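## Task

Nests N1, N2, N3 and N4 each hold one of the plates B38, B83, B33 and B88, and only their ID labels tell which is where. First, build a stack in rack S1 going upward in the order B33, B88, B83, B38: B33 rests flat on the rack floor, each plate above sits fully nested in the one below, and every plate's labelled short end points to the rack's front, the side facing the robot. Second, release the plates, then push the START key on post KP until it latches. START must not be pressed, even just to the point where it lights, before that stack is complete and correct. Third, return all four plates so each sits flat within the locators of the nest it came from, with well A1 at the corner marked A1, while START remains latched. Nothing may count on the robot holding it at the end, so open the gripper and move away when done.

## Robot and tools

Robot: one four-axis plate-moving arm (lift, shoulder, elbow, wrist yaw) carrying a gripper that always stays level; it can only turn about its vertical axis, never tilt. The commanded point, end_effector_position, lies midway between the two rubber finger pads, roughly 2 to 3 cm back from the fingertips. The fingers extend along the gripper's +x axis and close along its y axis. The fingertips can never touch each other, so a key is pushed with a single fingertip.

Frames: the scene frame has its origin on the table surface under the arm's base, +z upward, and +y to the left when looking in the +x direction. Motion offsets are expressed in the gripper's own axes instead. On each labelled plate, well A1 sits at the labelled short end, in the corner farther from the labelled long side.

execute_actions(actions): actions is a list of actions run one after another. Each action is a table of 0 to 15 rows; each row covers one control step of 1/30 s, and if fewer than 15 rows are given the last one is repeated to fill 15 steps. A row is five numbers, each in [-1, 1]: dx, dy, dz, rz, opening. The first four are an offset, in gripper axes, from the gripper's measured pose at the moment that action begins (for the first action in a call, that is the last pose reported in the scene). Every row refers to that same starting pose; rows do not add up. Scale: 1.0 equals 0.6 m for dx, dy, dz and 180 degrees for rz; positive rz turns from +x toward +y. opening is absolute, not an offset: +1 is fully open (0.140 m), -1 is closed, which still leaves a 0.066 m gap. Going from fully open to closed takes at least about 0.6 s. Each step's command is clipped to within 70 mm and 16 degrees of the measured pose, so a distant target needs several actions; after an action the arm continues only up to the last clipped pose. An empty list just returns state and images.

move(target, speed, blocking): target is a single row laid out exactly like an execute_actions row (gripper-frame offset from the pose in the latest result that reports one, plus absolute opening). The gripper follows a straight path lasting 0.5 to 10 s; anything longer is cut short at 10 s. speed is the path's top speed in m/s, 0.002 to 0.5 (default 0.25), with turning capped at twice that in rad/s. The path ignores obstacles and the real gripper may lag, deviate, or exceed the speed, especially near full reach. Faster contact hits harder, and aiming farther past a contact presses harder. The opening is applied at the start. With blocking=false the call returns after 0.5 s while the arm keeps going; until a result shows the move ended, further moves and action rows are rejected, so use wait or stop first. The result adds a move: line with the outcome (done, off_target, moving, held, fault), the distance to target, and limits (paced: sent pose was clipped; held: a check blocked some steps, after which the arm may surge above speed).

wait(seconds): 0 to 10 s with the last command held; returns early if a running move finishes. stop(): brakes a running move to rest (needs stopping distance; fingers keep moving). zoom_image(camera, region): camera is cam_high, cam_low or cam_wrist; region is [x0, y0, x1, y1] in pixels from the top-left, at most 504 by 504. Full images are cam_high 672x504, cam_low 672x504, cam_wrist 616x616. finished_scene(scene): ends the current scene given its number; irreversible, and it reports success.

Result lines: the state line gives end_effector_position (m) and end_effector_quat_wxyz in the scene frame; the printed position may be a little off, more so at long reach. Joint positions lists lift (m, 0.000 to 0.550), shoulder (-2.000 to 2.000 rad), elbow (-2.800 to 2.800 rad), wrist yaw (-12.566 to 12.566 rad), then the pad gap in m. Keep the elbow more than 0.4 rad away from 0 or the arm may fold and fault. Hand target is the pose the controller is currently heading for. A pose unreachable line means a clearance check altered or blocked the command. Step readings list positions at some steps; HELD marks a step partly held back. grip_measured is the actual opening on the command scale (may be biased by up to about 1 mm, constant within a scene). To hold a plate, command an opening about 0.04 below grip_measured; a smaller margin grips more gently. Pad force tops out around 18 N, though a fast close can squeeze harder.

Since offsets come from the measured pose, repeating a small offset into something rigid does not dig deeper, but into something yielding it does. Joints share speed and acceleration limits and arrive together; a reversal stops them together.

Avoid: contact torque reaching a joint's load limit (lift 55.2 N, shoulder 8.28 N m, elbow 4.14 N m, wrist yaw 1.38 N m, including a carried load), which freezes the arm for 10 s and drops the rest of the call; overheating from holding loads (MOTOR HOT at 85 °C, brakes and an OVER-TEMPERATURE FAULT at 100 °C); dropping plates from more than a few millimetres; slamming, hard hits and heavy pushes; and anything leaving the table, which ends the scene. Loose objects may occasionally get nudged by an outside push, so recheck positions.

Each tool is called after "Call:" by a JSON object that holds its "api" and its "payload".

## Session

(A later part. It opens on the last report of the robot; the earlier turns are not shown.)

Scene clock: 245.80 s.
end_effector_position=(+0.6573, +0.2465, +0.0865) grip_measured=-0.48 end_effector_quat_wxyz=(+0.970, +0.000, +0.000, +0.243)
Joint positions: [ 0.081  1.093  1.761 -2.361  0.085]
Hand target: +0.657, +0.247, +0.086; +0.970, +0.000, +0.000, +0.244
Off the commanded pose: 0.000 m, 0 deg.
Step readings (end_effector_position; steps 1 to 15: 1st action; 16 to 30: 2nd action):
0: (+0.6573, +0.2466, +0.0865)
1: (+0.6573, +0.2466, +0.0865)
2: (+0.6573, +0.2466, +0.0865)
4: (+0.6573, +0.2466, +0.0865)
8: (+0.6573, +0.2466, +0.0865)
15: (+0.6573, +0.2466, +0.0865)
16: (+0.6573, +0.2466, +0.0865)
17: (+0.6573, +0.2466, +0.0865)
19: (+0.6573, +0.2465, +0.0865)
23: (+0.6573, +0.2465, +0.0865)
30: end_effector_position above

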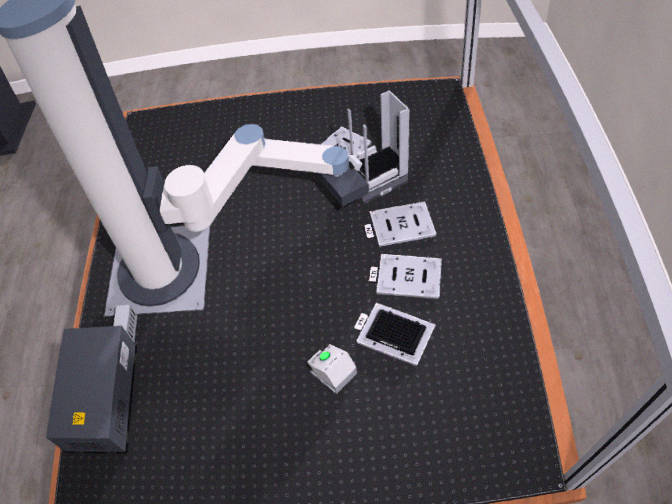

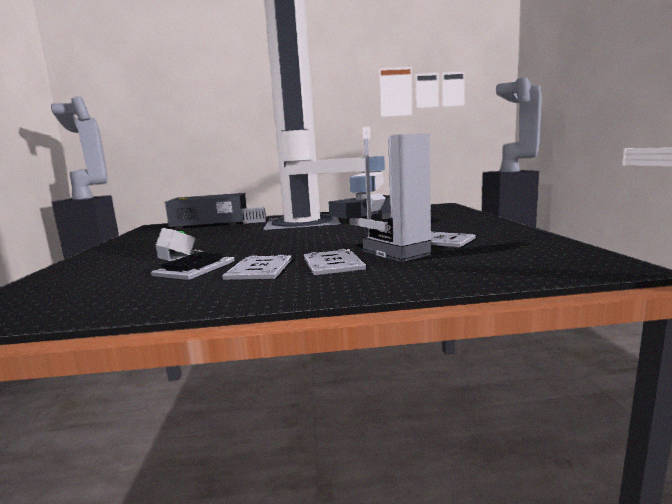

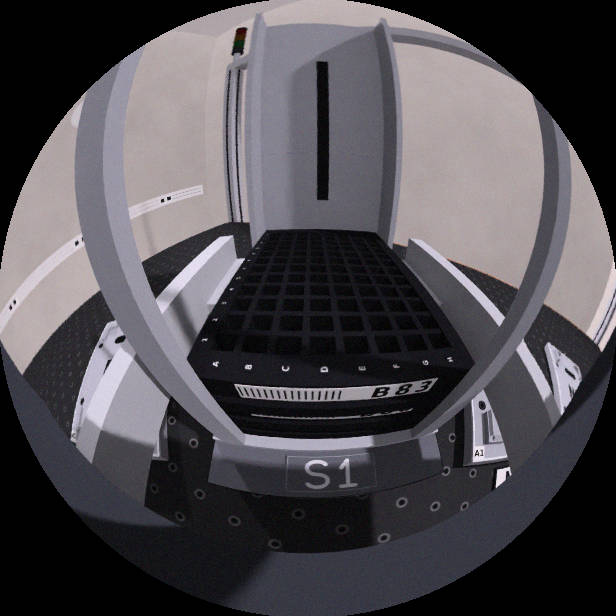

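Call:
{"api": "move", "payload": {"target": [0,0,0,0,0.1]}}

Call:
{"api": "move", "payload": {"target": [-0.23,0,0.0703,0,0.1]}}

Call:
{"api": "move", "payload": {"target": [-0.1159,-0.188,0,-0.1168,0.1]}}

Call:
{"api": "move", "payload": {"target": [0.3,0,0,0,0.1]}}

Call:
{"api": "execute_actions", "payload": {"actions": [[[0,0,0,0,-0.38]],[[0,0,0,0,-0.42],[0,0,0,0,-0.44],[0,0,0,0,-0.46],[0,0,0,0,-0.48],[0,0,0,0,-0.5],[0,0,0,0,-0.53]]]}}

Call:
{"api": "move", "payload": {"target": [0,0,0.414,0,-0.53]}}

Call:
{"api": "move", "payload": {"target": [-0.2097,-0.5457,0,-0.212,-0.53], "speed": 0.3}}

Call:
{"api": "move", "payload": {"target": [0,0,-0.464,0,-0.53], "speed": 0.35}}

Scene clock: 261.93 s.
end_effector_position=(+0.5487, +0.3924, +0.0312) grip_measured=+0.10 end_effector_quat_wxyz=(+0.909, +0.000, +0.000, +0.417)
Joint positions: [ 0.026  1.418  1.763 -2.322  0.107]
Hand target: +0.549, +0.392, +0.031; +0.909, +0.000, +0.000, +0.417
Off the commanded pose: 0.000 m, 0 deg.
move: done

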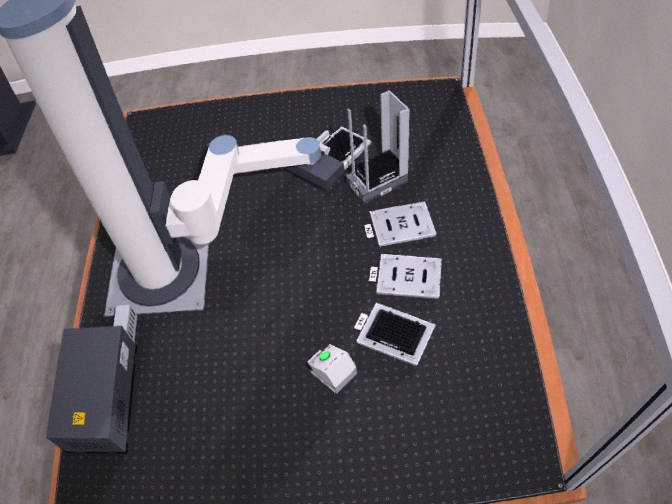

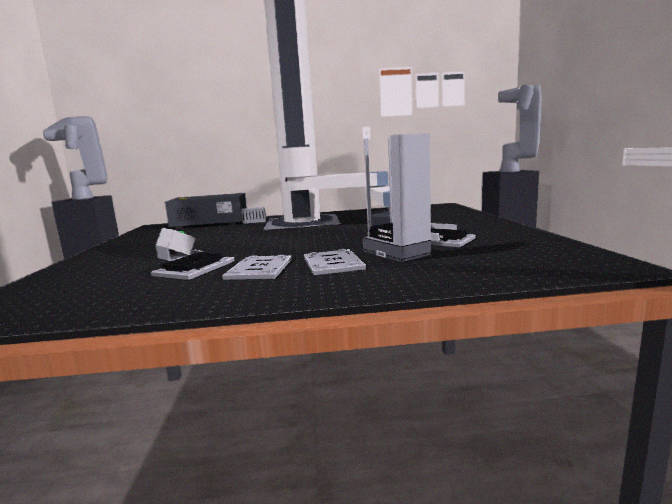

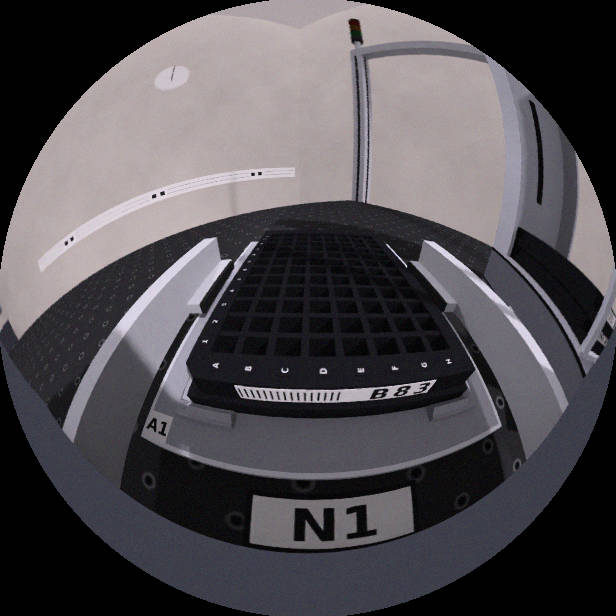

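Scene clock: 262.90 s.
end_effector_position=(+0.4586, +0.2878, +0.0734) grip_measured=+0.10 end_effector_quat_wxyz=(+0.909, +0.000, +0.000, +0.416)
Joint positions: [ 0.068  1.669  1.057 -1.868  0.107]
Hand target: +0.459, +0.288, +0.073; +0.909, +0.000, +0.000, +0.417
Off the commanded pose: 0.000 m, 0 deg.
move: done

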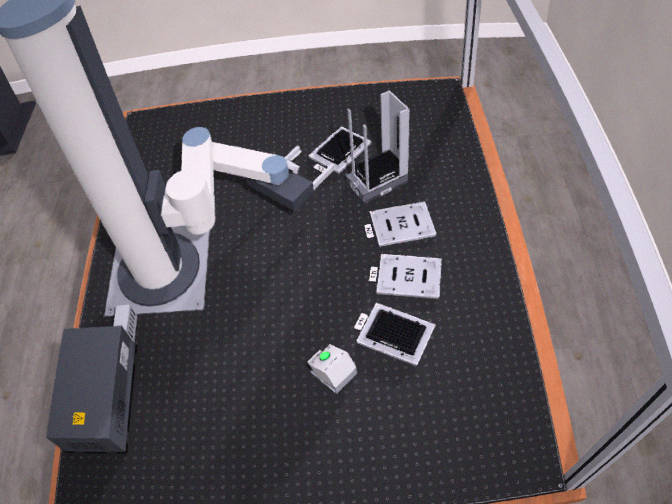

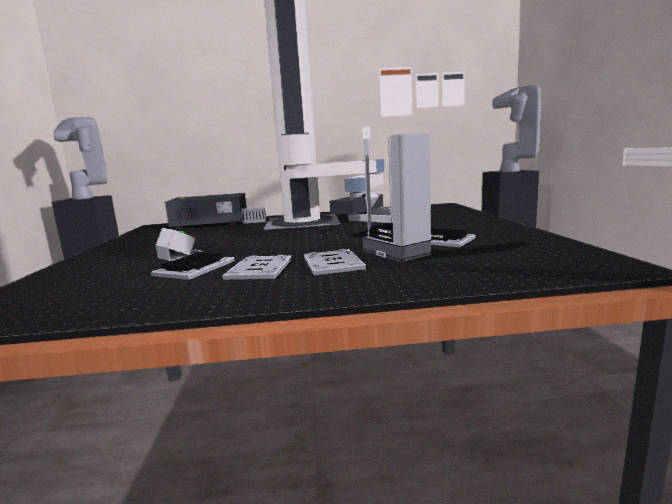

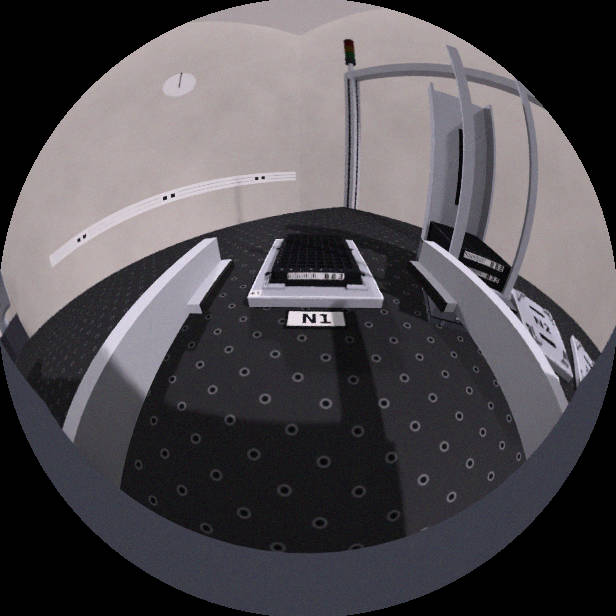

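Scene clock: 264.00 s.
end_effector_position=(+0.4986, +0.1613, +0.0734) grip_measured=+0.10 end_effector_quat_wxyz=(+0.970, +0.000, +0.000, +0.243)
Joint positions: [ 0.068  1.417  0.868 -1.794  0.107]
Hand target: +0.499, +0.161, +0.073; +0.970, +0.000, +0.000, +0.243
Off the commanded pose: 0.000 m, 0 deg.
move: done

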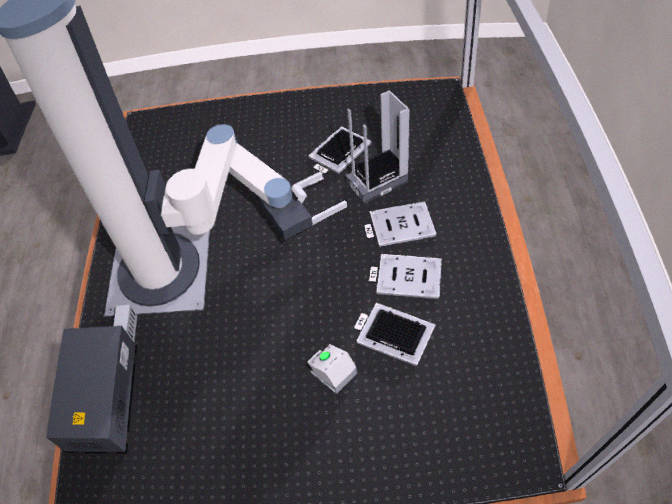

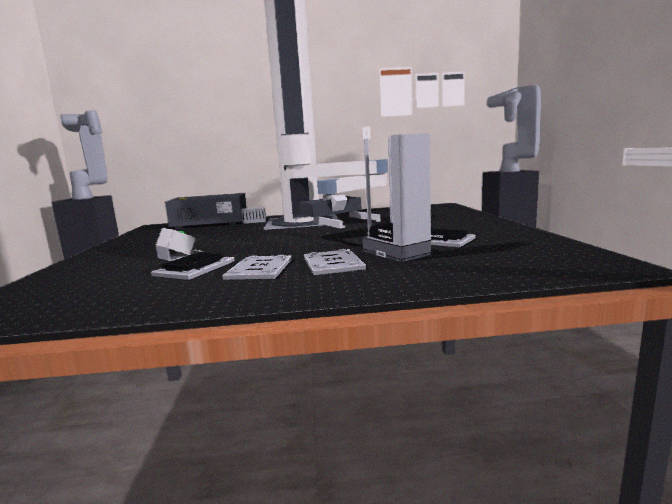

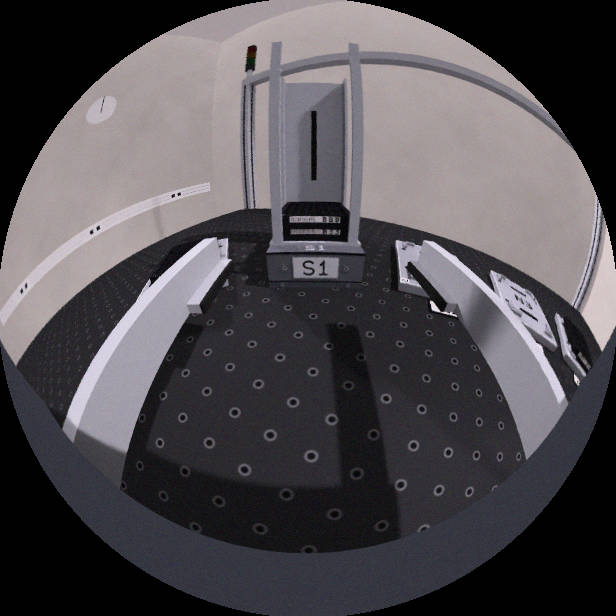

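Scene clock: 265.17 s.
end_effector_position=(+0.6574, +0.2462, +0.0734) grip_measured=+0.10 end_effector_quat_wxyz=(+0.970, +0.000, +0.000, +0.243)
Joint positions: [ 0.068  1.092  1.76  -2.361  0.107]
Hand target: +0.657, +0.246, +0.073; +0.970, +0.000, +0.000, +0.243
Off the commanded pose: 0.000 m, 0 deg.
move: done

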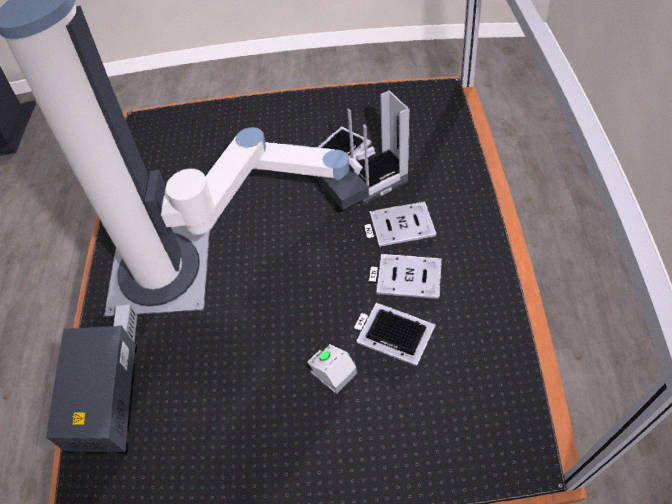

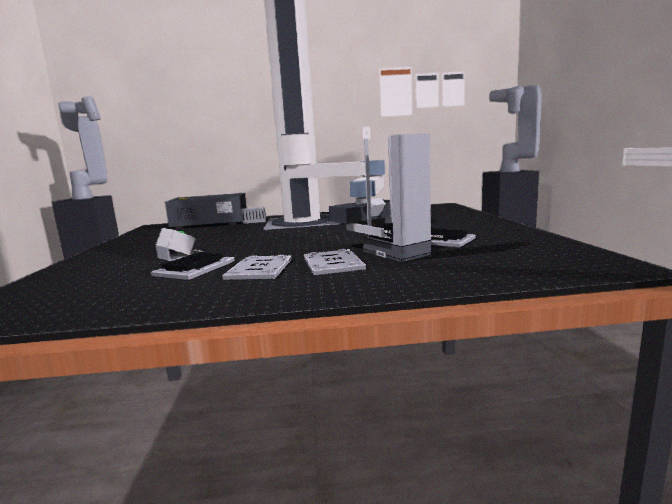

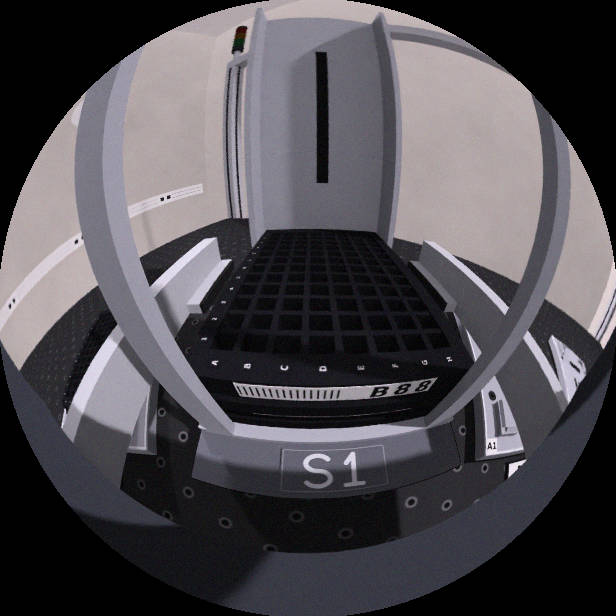

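Scene clock: 266.17 s.
end_effector_position=(+0.6574, +0.2462, +0.0734) grip_measured=-0.47 end_effector_quat_wxyz=(+0.970, +0.000, +0.000, +0.243)
Joint positions: [ 0.068  1.092  1.76  -2.361  0.086]
Hand target: +0.657, +0.246, +0.073; +0.970, +0.000, +0.000, +0.243
Off the commanded pose: 0.000 m, 0 deg.
Step readings (end_effector_position; steps 1 to 15: 1st action; 16 to 30: 2nd action):
0: (+0.6574, +0.2462, +0.0734)
1: (+0.6574, +0.2462, +0.0734)
2: (+0.6574, +0.2462, +0.0734)
4: (+0.6574, +0.2462, +0.0734)
8: (+0.6574, +0.2462, +0.0734)
15: (+0.6574, +0.2462, +0.0734)
16: (+0.6574, +0.2462, +0.0734)
17: (+0.6574, +0.2462, +0.0734)
19: (+0.6574, +0.2462, +0.0734)
23: (+0.6574, +0.2462, +0.0734)
30: end_effector_position above

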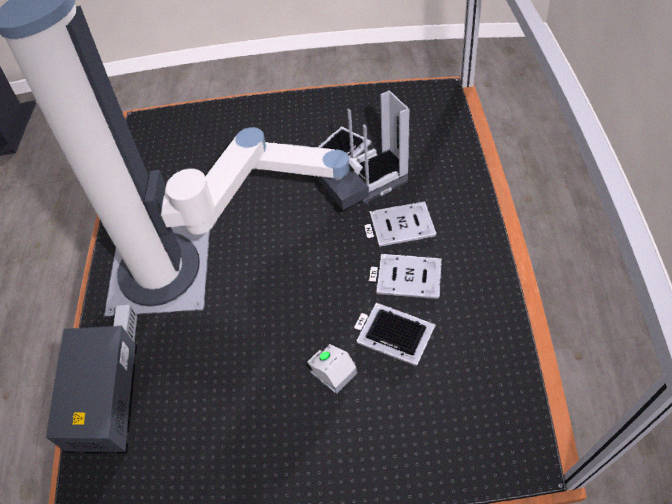

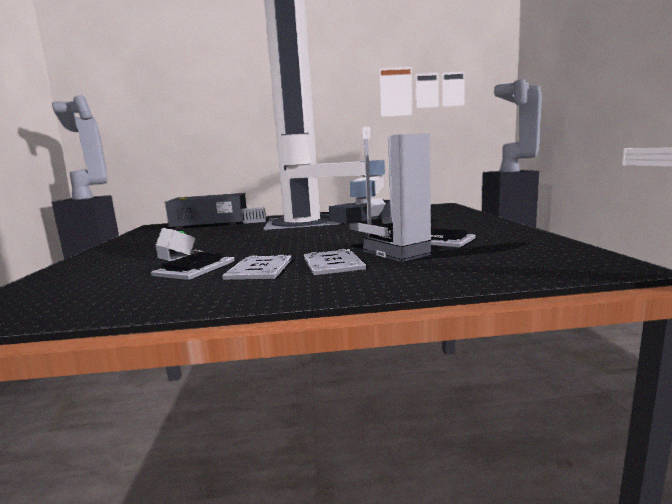

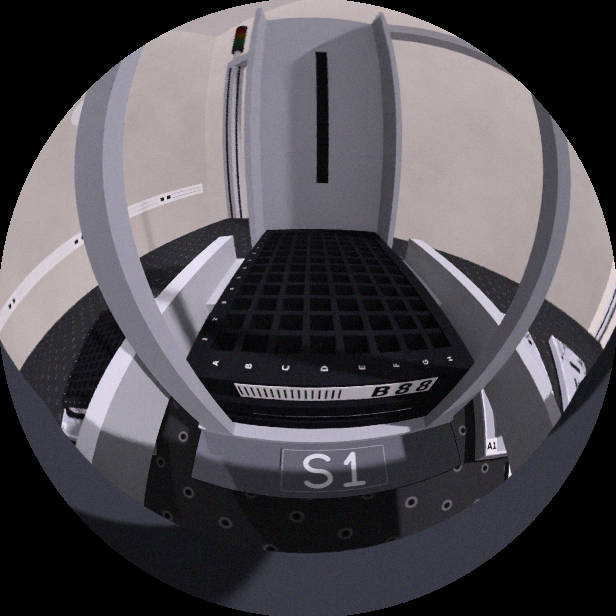

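Scene clock: 267.57 s.
end_effector_position=(+0.6574, +0.2462, +0.3219) grip_measured=-0.47 end_effector_quat_wxyz=(+0.970, +0.000, +0.000, +0.243)
Joint positions: [ 0.317  1.092  1.76  -2.361  0.086]
Hand target: +0.657, +0.246, +0.322; +0.970, +0.000, +0.000, +0.243
Off the commanded pose: 0.000 m, 0 deg.
move: done

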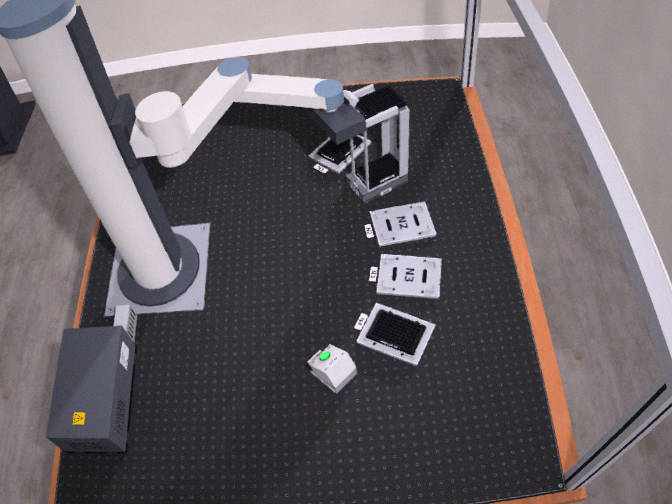

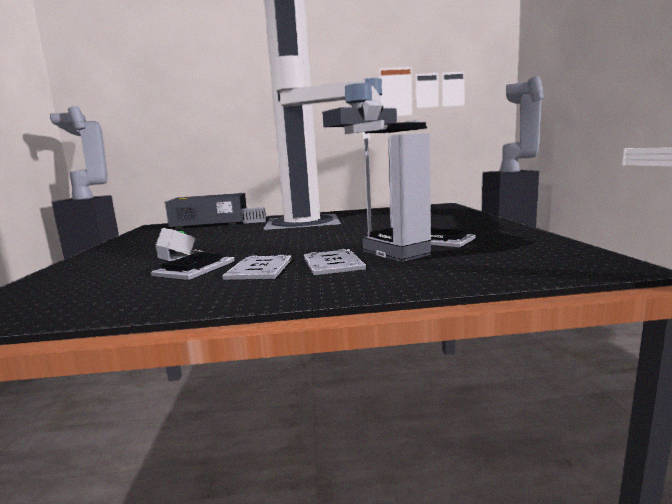

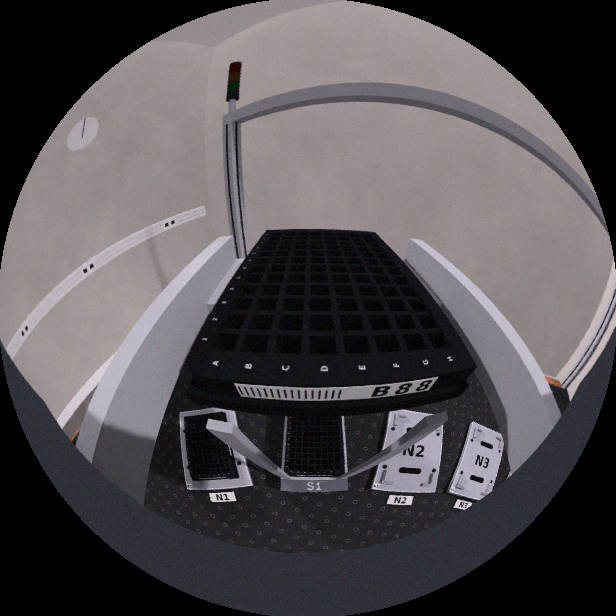

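Scene clock: 269.17 s.
end_effector_position=(+0.7008, -0.1020, +0.3219) grip_measured=-0.47 end_effector_quat_wxyz=(+0.996, +0.000, +0.000, -0.087)
Joint positions: [ 0.317  0.445  1.724 -2.344  0.086]
Hand target: +0.701, -0.102, +0.322; +0.996, +0.000, +0.000, -0.087
Off the commanded pose: 0.000 m, 0 deg.
move: done

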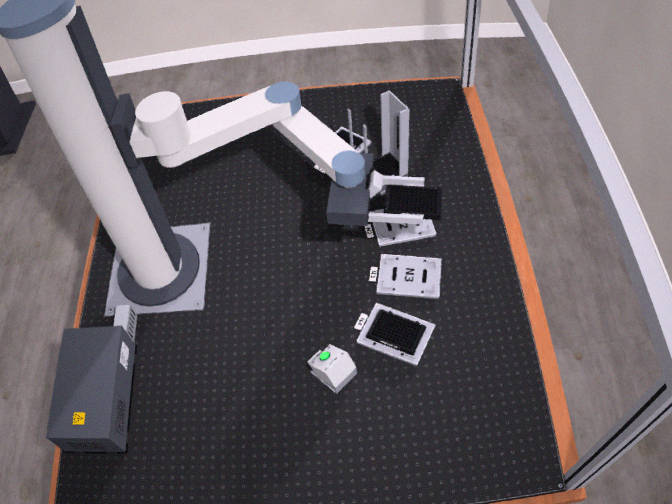

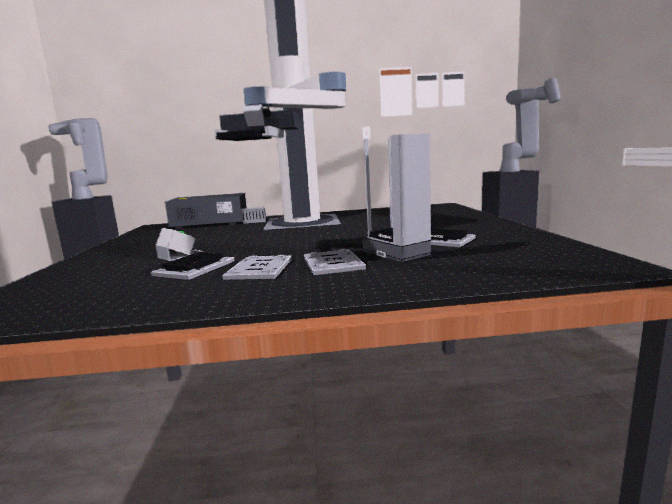

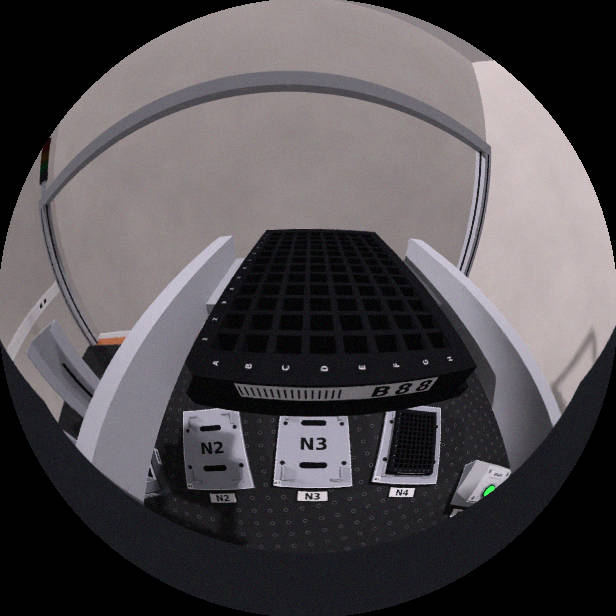

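Scene clock: 270.47 s.
end_effector_position=(+0.7008, -0.1020, +0.0434) grip_measured=-0.47 end_effector_quat_wxyz=(+0.996, +0.000, +0.000, -0.087)
Joint positions: [ 0.038  0.445  1.724 -2.344  0.086]
Hand target: +0.701, -0.102, +0.043; +0.996, +0.000, +0.000, -0.087
Off the commanded pose: 0.000 m, 0 deg.
move: done

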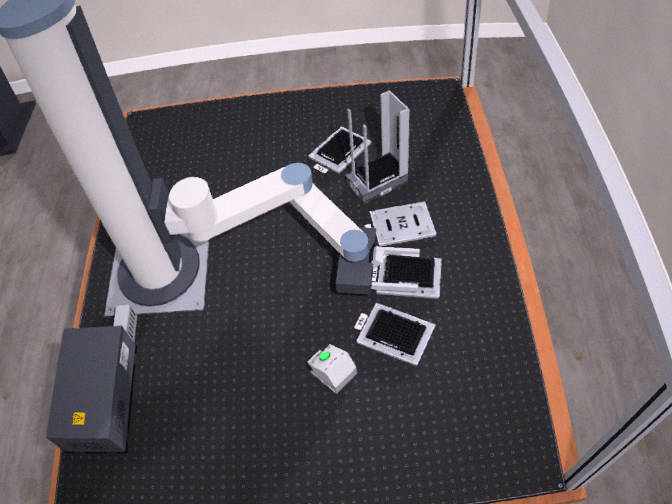

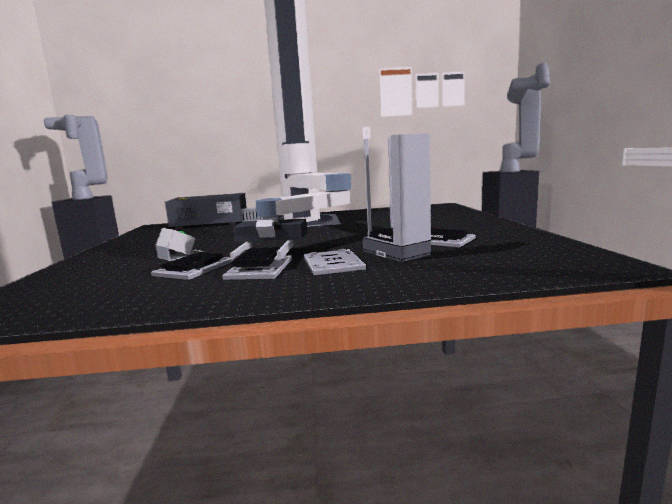

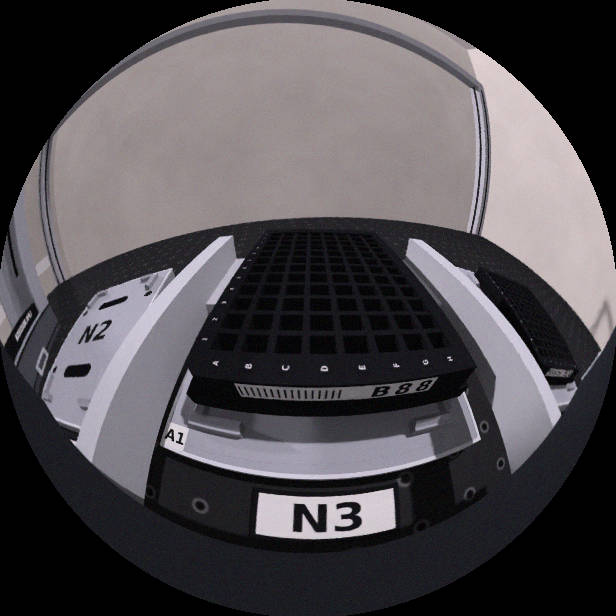

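Call:
{"api": "move", "payload": {"target": [0.0003,0.0015,-0.02,0,-0.53], "speed": 0.015}}

Call:
{"api": "move", "payload": {"target": [0,0,0,0,0.1]}}

Call:
{"api": "move", "payload": {"target": [0,0,0.0488,0,0.1]}}

Call:
{"api": "move", "payload": {"target": [-0.4082,0.372,0,0.2118,0.1], "speed": 0.35}}

Call:
{"api": "move", "payload": {"target": [0.3,0,0,0,0.1]}}

Scene clock: 278.83 s.
end_effector_position=(+0.7010, -0.1015, +0.0314) grip_measured=-0.47 end_effector_quat_wxyz=(+0.996, +0.000, +0.000, -0.088)
Joint positions: [ 0.026  0.447  1.725 -2.348  0.086]
Hand target: +0.701, -0.101, +0.031; +0.996, +0.000, +0.000, -0.087
Off the commanded pose: 0.000 m, 0 deg.
move: done

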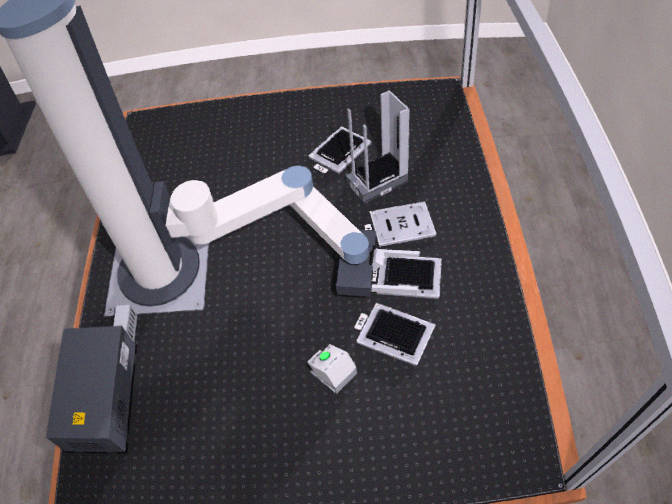

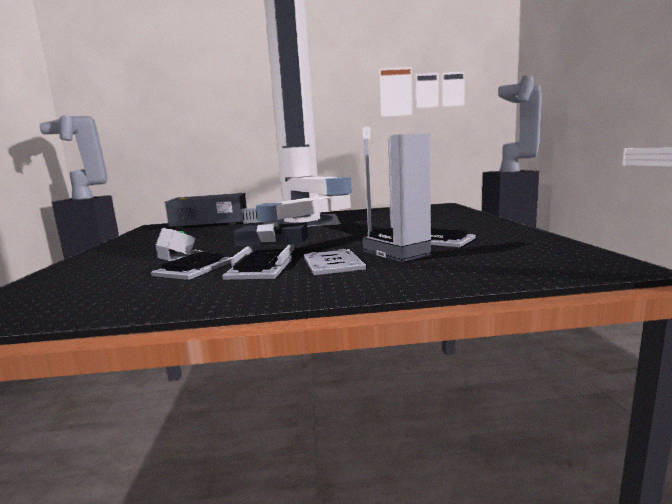

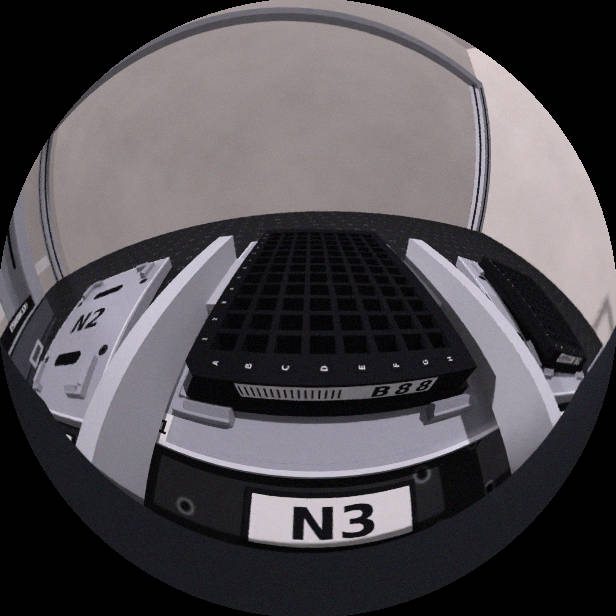

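Scene clock: 279.33 s.
end_effector_position=(+0.7010, -0.1015, +0.0314) grip_measured=+0.10 end_effector_quat_wxyz=(+0.996, +0.000, +0.000, -0.088)
Joint positions: [ 0.026  0.447  1.725 -2.348  0.107]
Hand target: +0.701, -0.102, +0.031; +0.996, +0.000, +0.000, -0.088
Off the commanded pose: 0.000 m, 0 deg.
move: done

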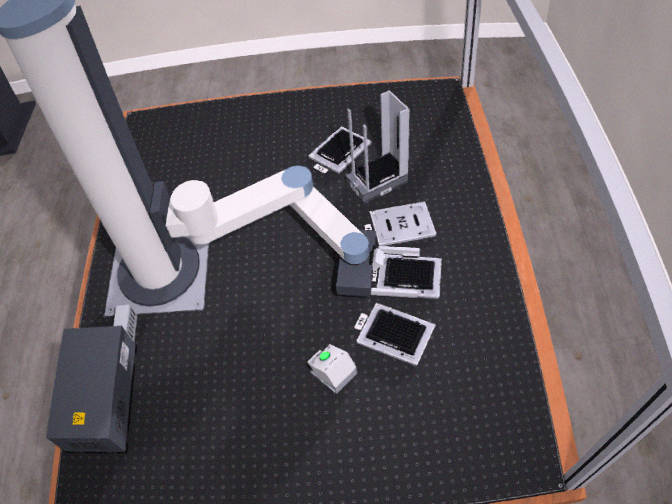

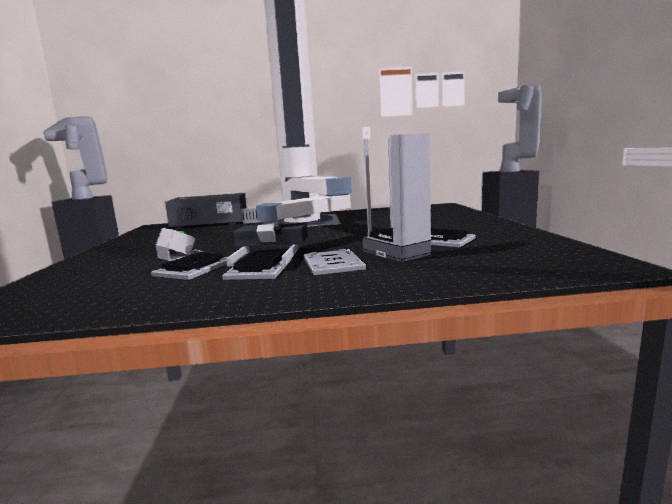

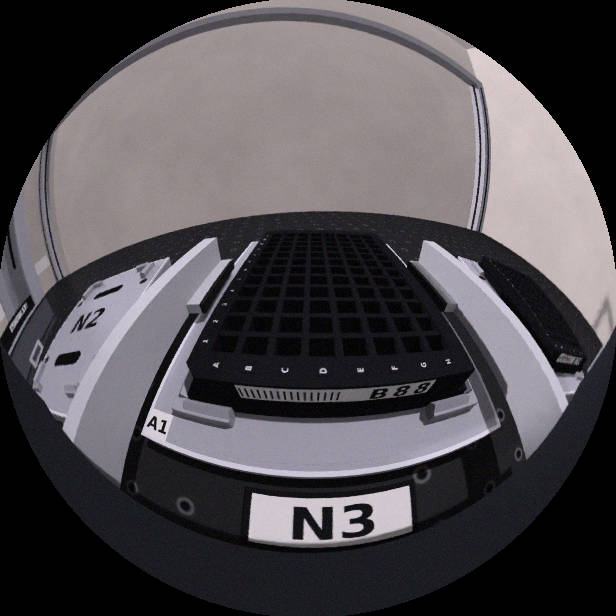

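Scene clock: 280.03 s.
end_effector_position=(+0.7010, -0.1015, +0.0607) grip_measured=+0.10 end_effector_quat_wxyz=(+0.996, +0.000, +0.000, -0.088)
Joint positions: [ 0.056  0.447  1.725 -2.348  0.107]
Hand target: +0.701, -0.102, +0.061; +0.996, +0.000, +0.000, -0.088
Off the commanded pose: 0.000 m, 0 deg.
move: done

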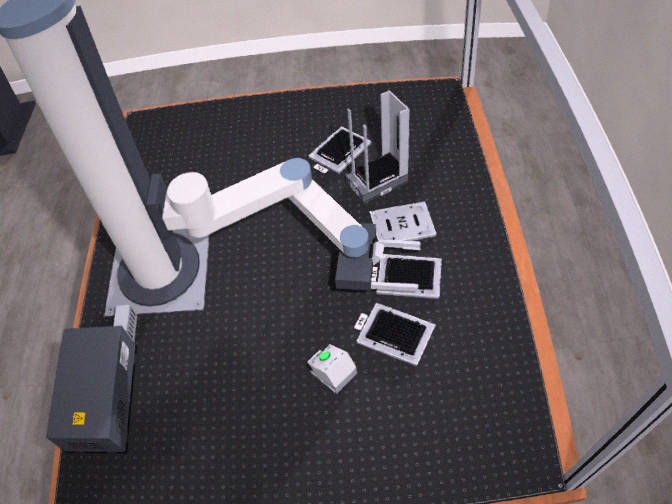

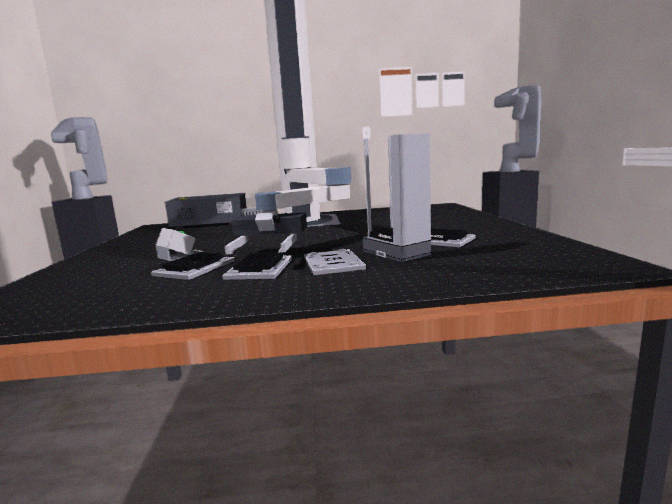

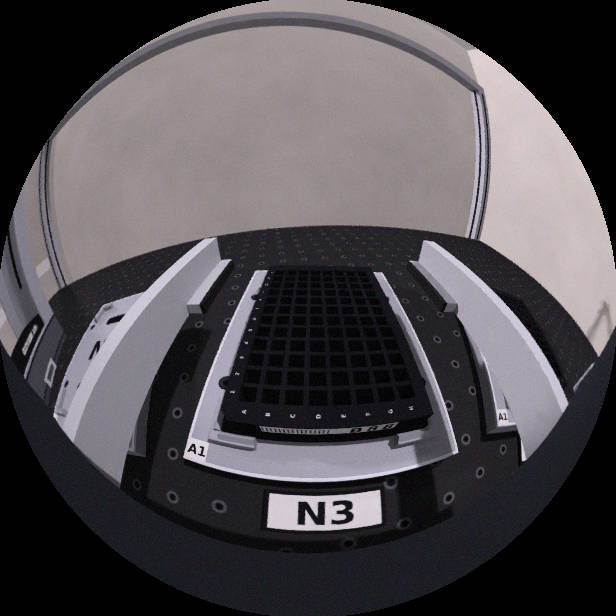

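Scene clock: 281.50 s.
end_effector_position=(+0.4990, +0.1614, +0.0607) grip_measured=+0.10 end_effector_quat_wxyz=(+0.970, +0.000, +0.000, +0.242)
Joint positions: [ 0.056  1.416  0.87  -1.796  0.107]
Hand target: +0.499, +0.161, +0.061; +0.970, +0.000, +0.000, +0.242
Off the commanded pose: 0.000 m, 0 deg.
move: done

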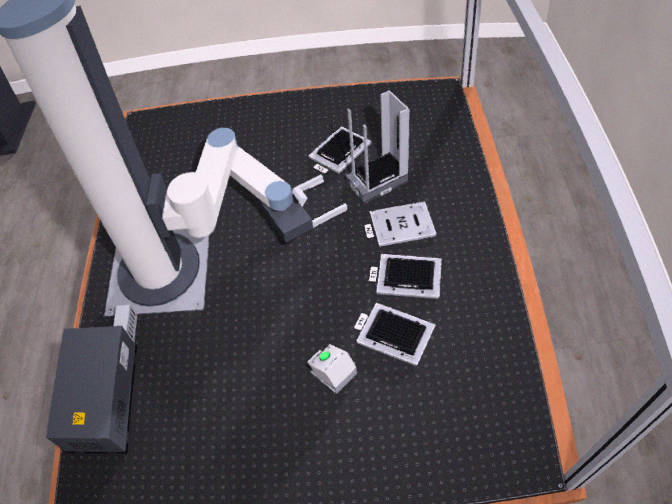

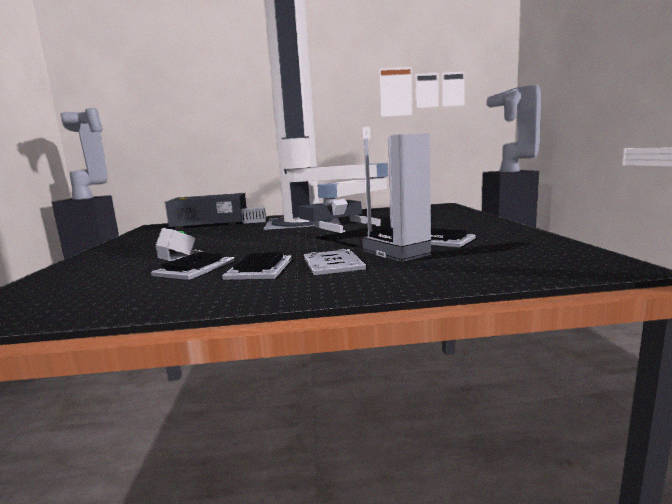

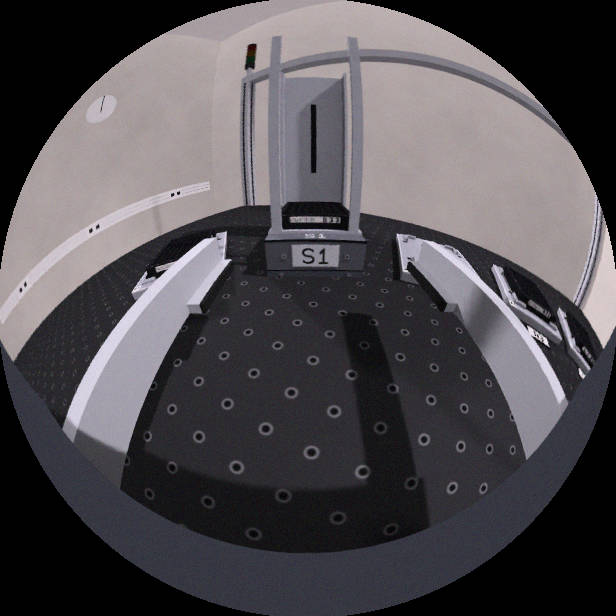

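Scene clock: 282.67 s.
end_effector_position=(+0.6579, +0.2460, +0.0607) grip_measured=+0.10 end_effector_quat_wxyz=(+0.970, +0.000, +0.000, +0.243)
Joint positions: [ 0.056  1.091  1.762 -2.363  0.107]
Hand target: +0.658, +0.246, +0.061; +0.970, +0.000, +0.000, +0.242
Off the commanded pose: 0.000 m, 0 deg.
move: done

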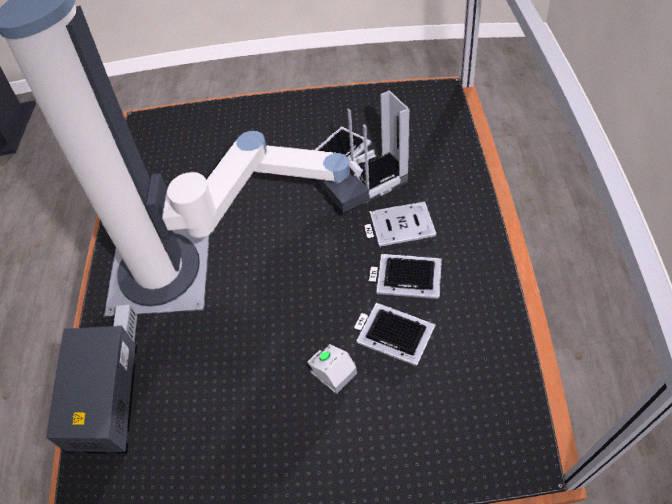

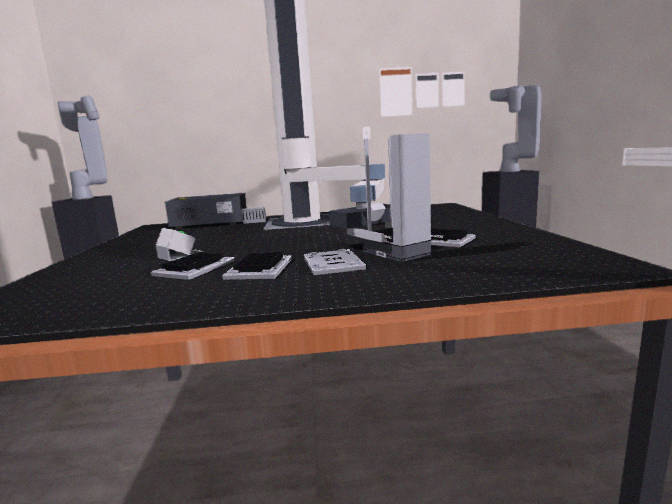

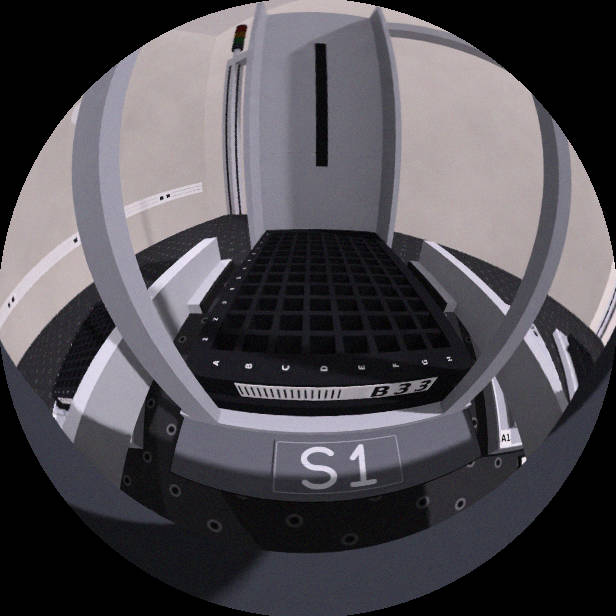

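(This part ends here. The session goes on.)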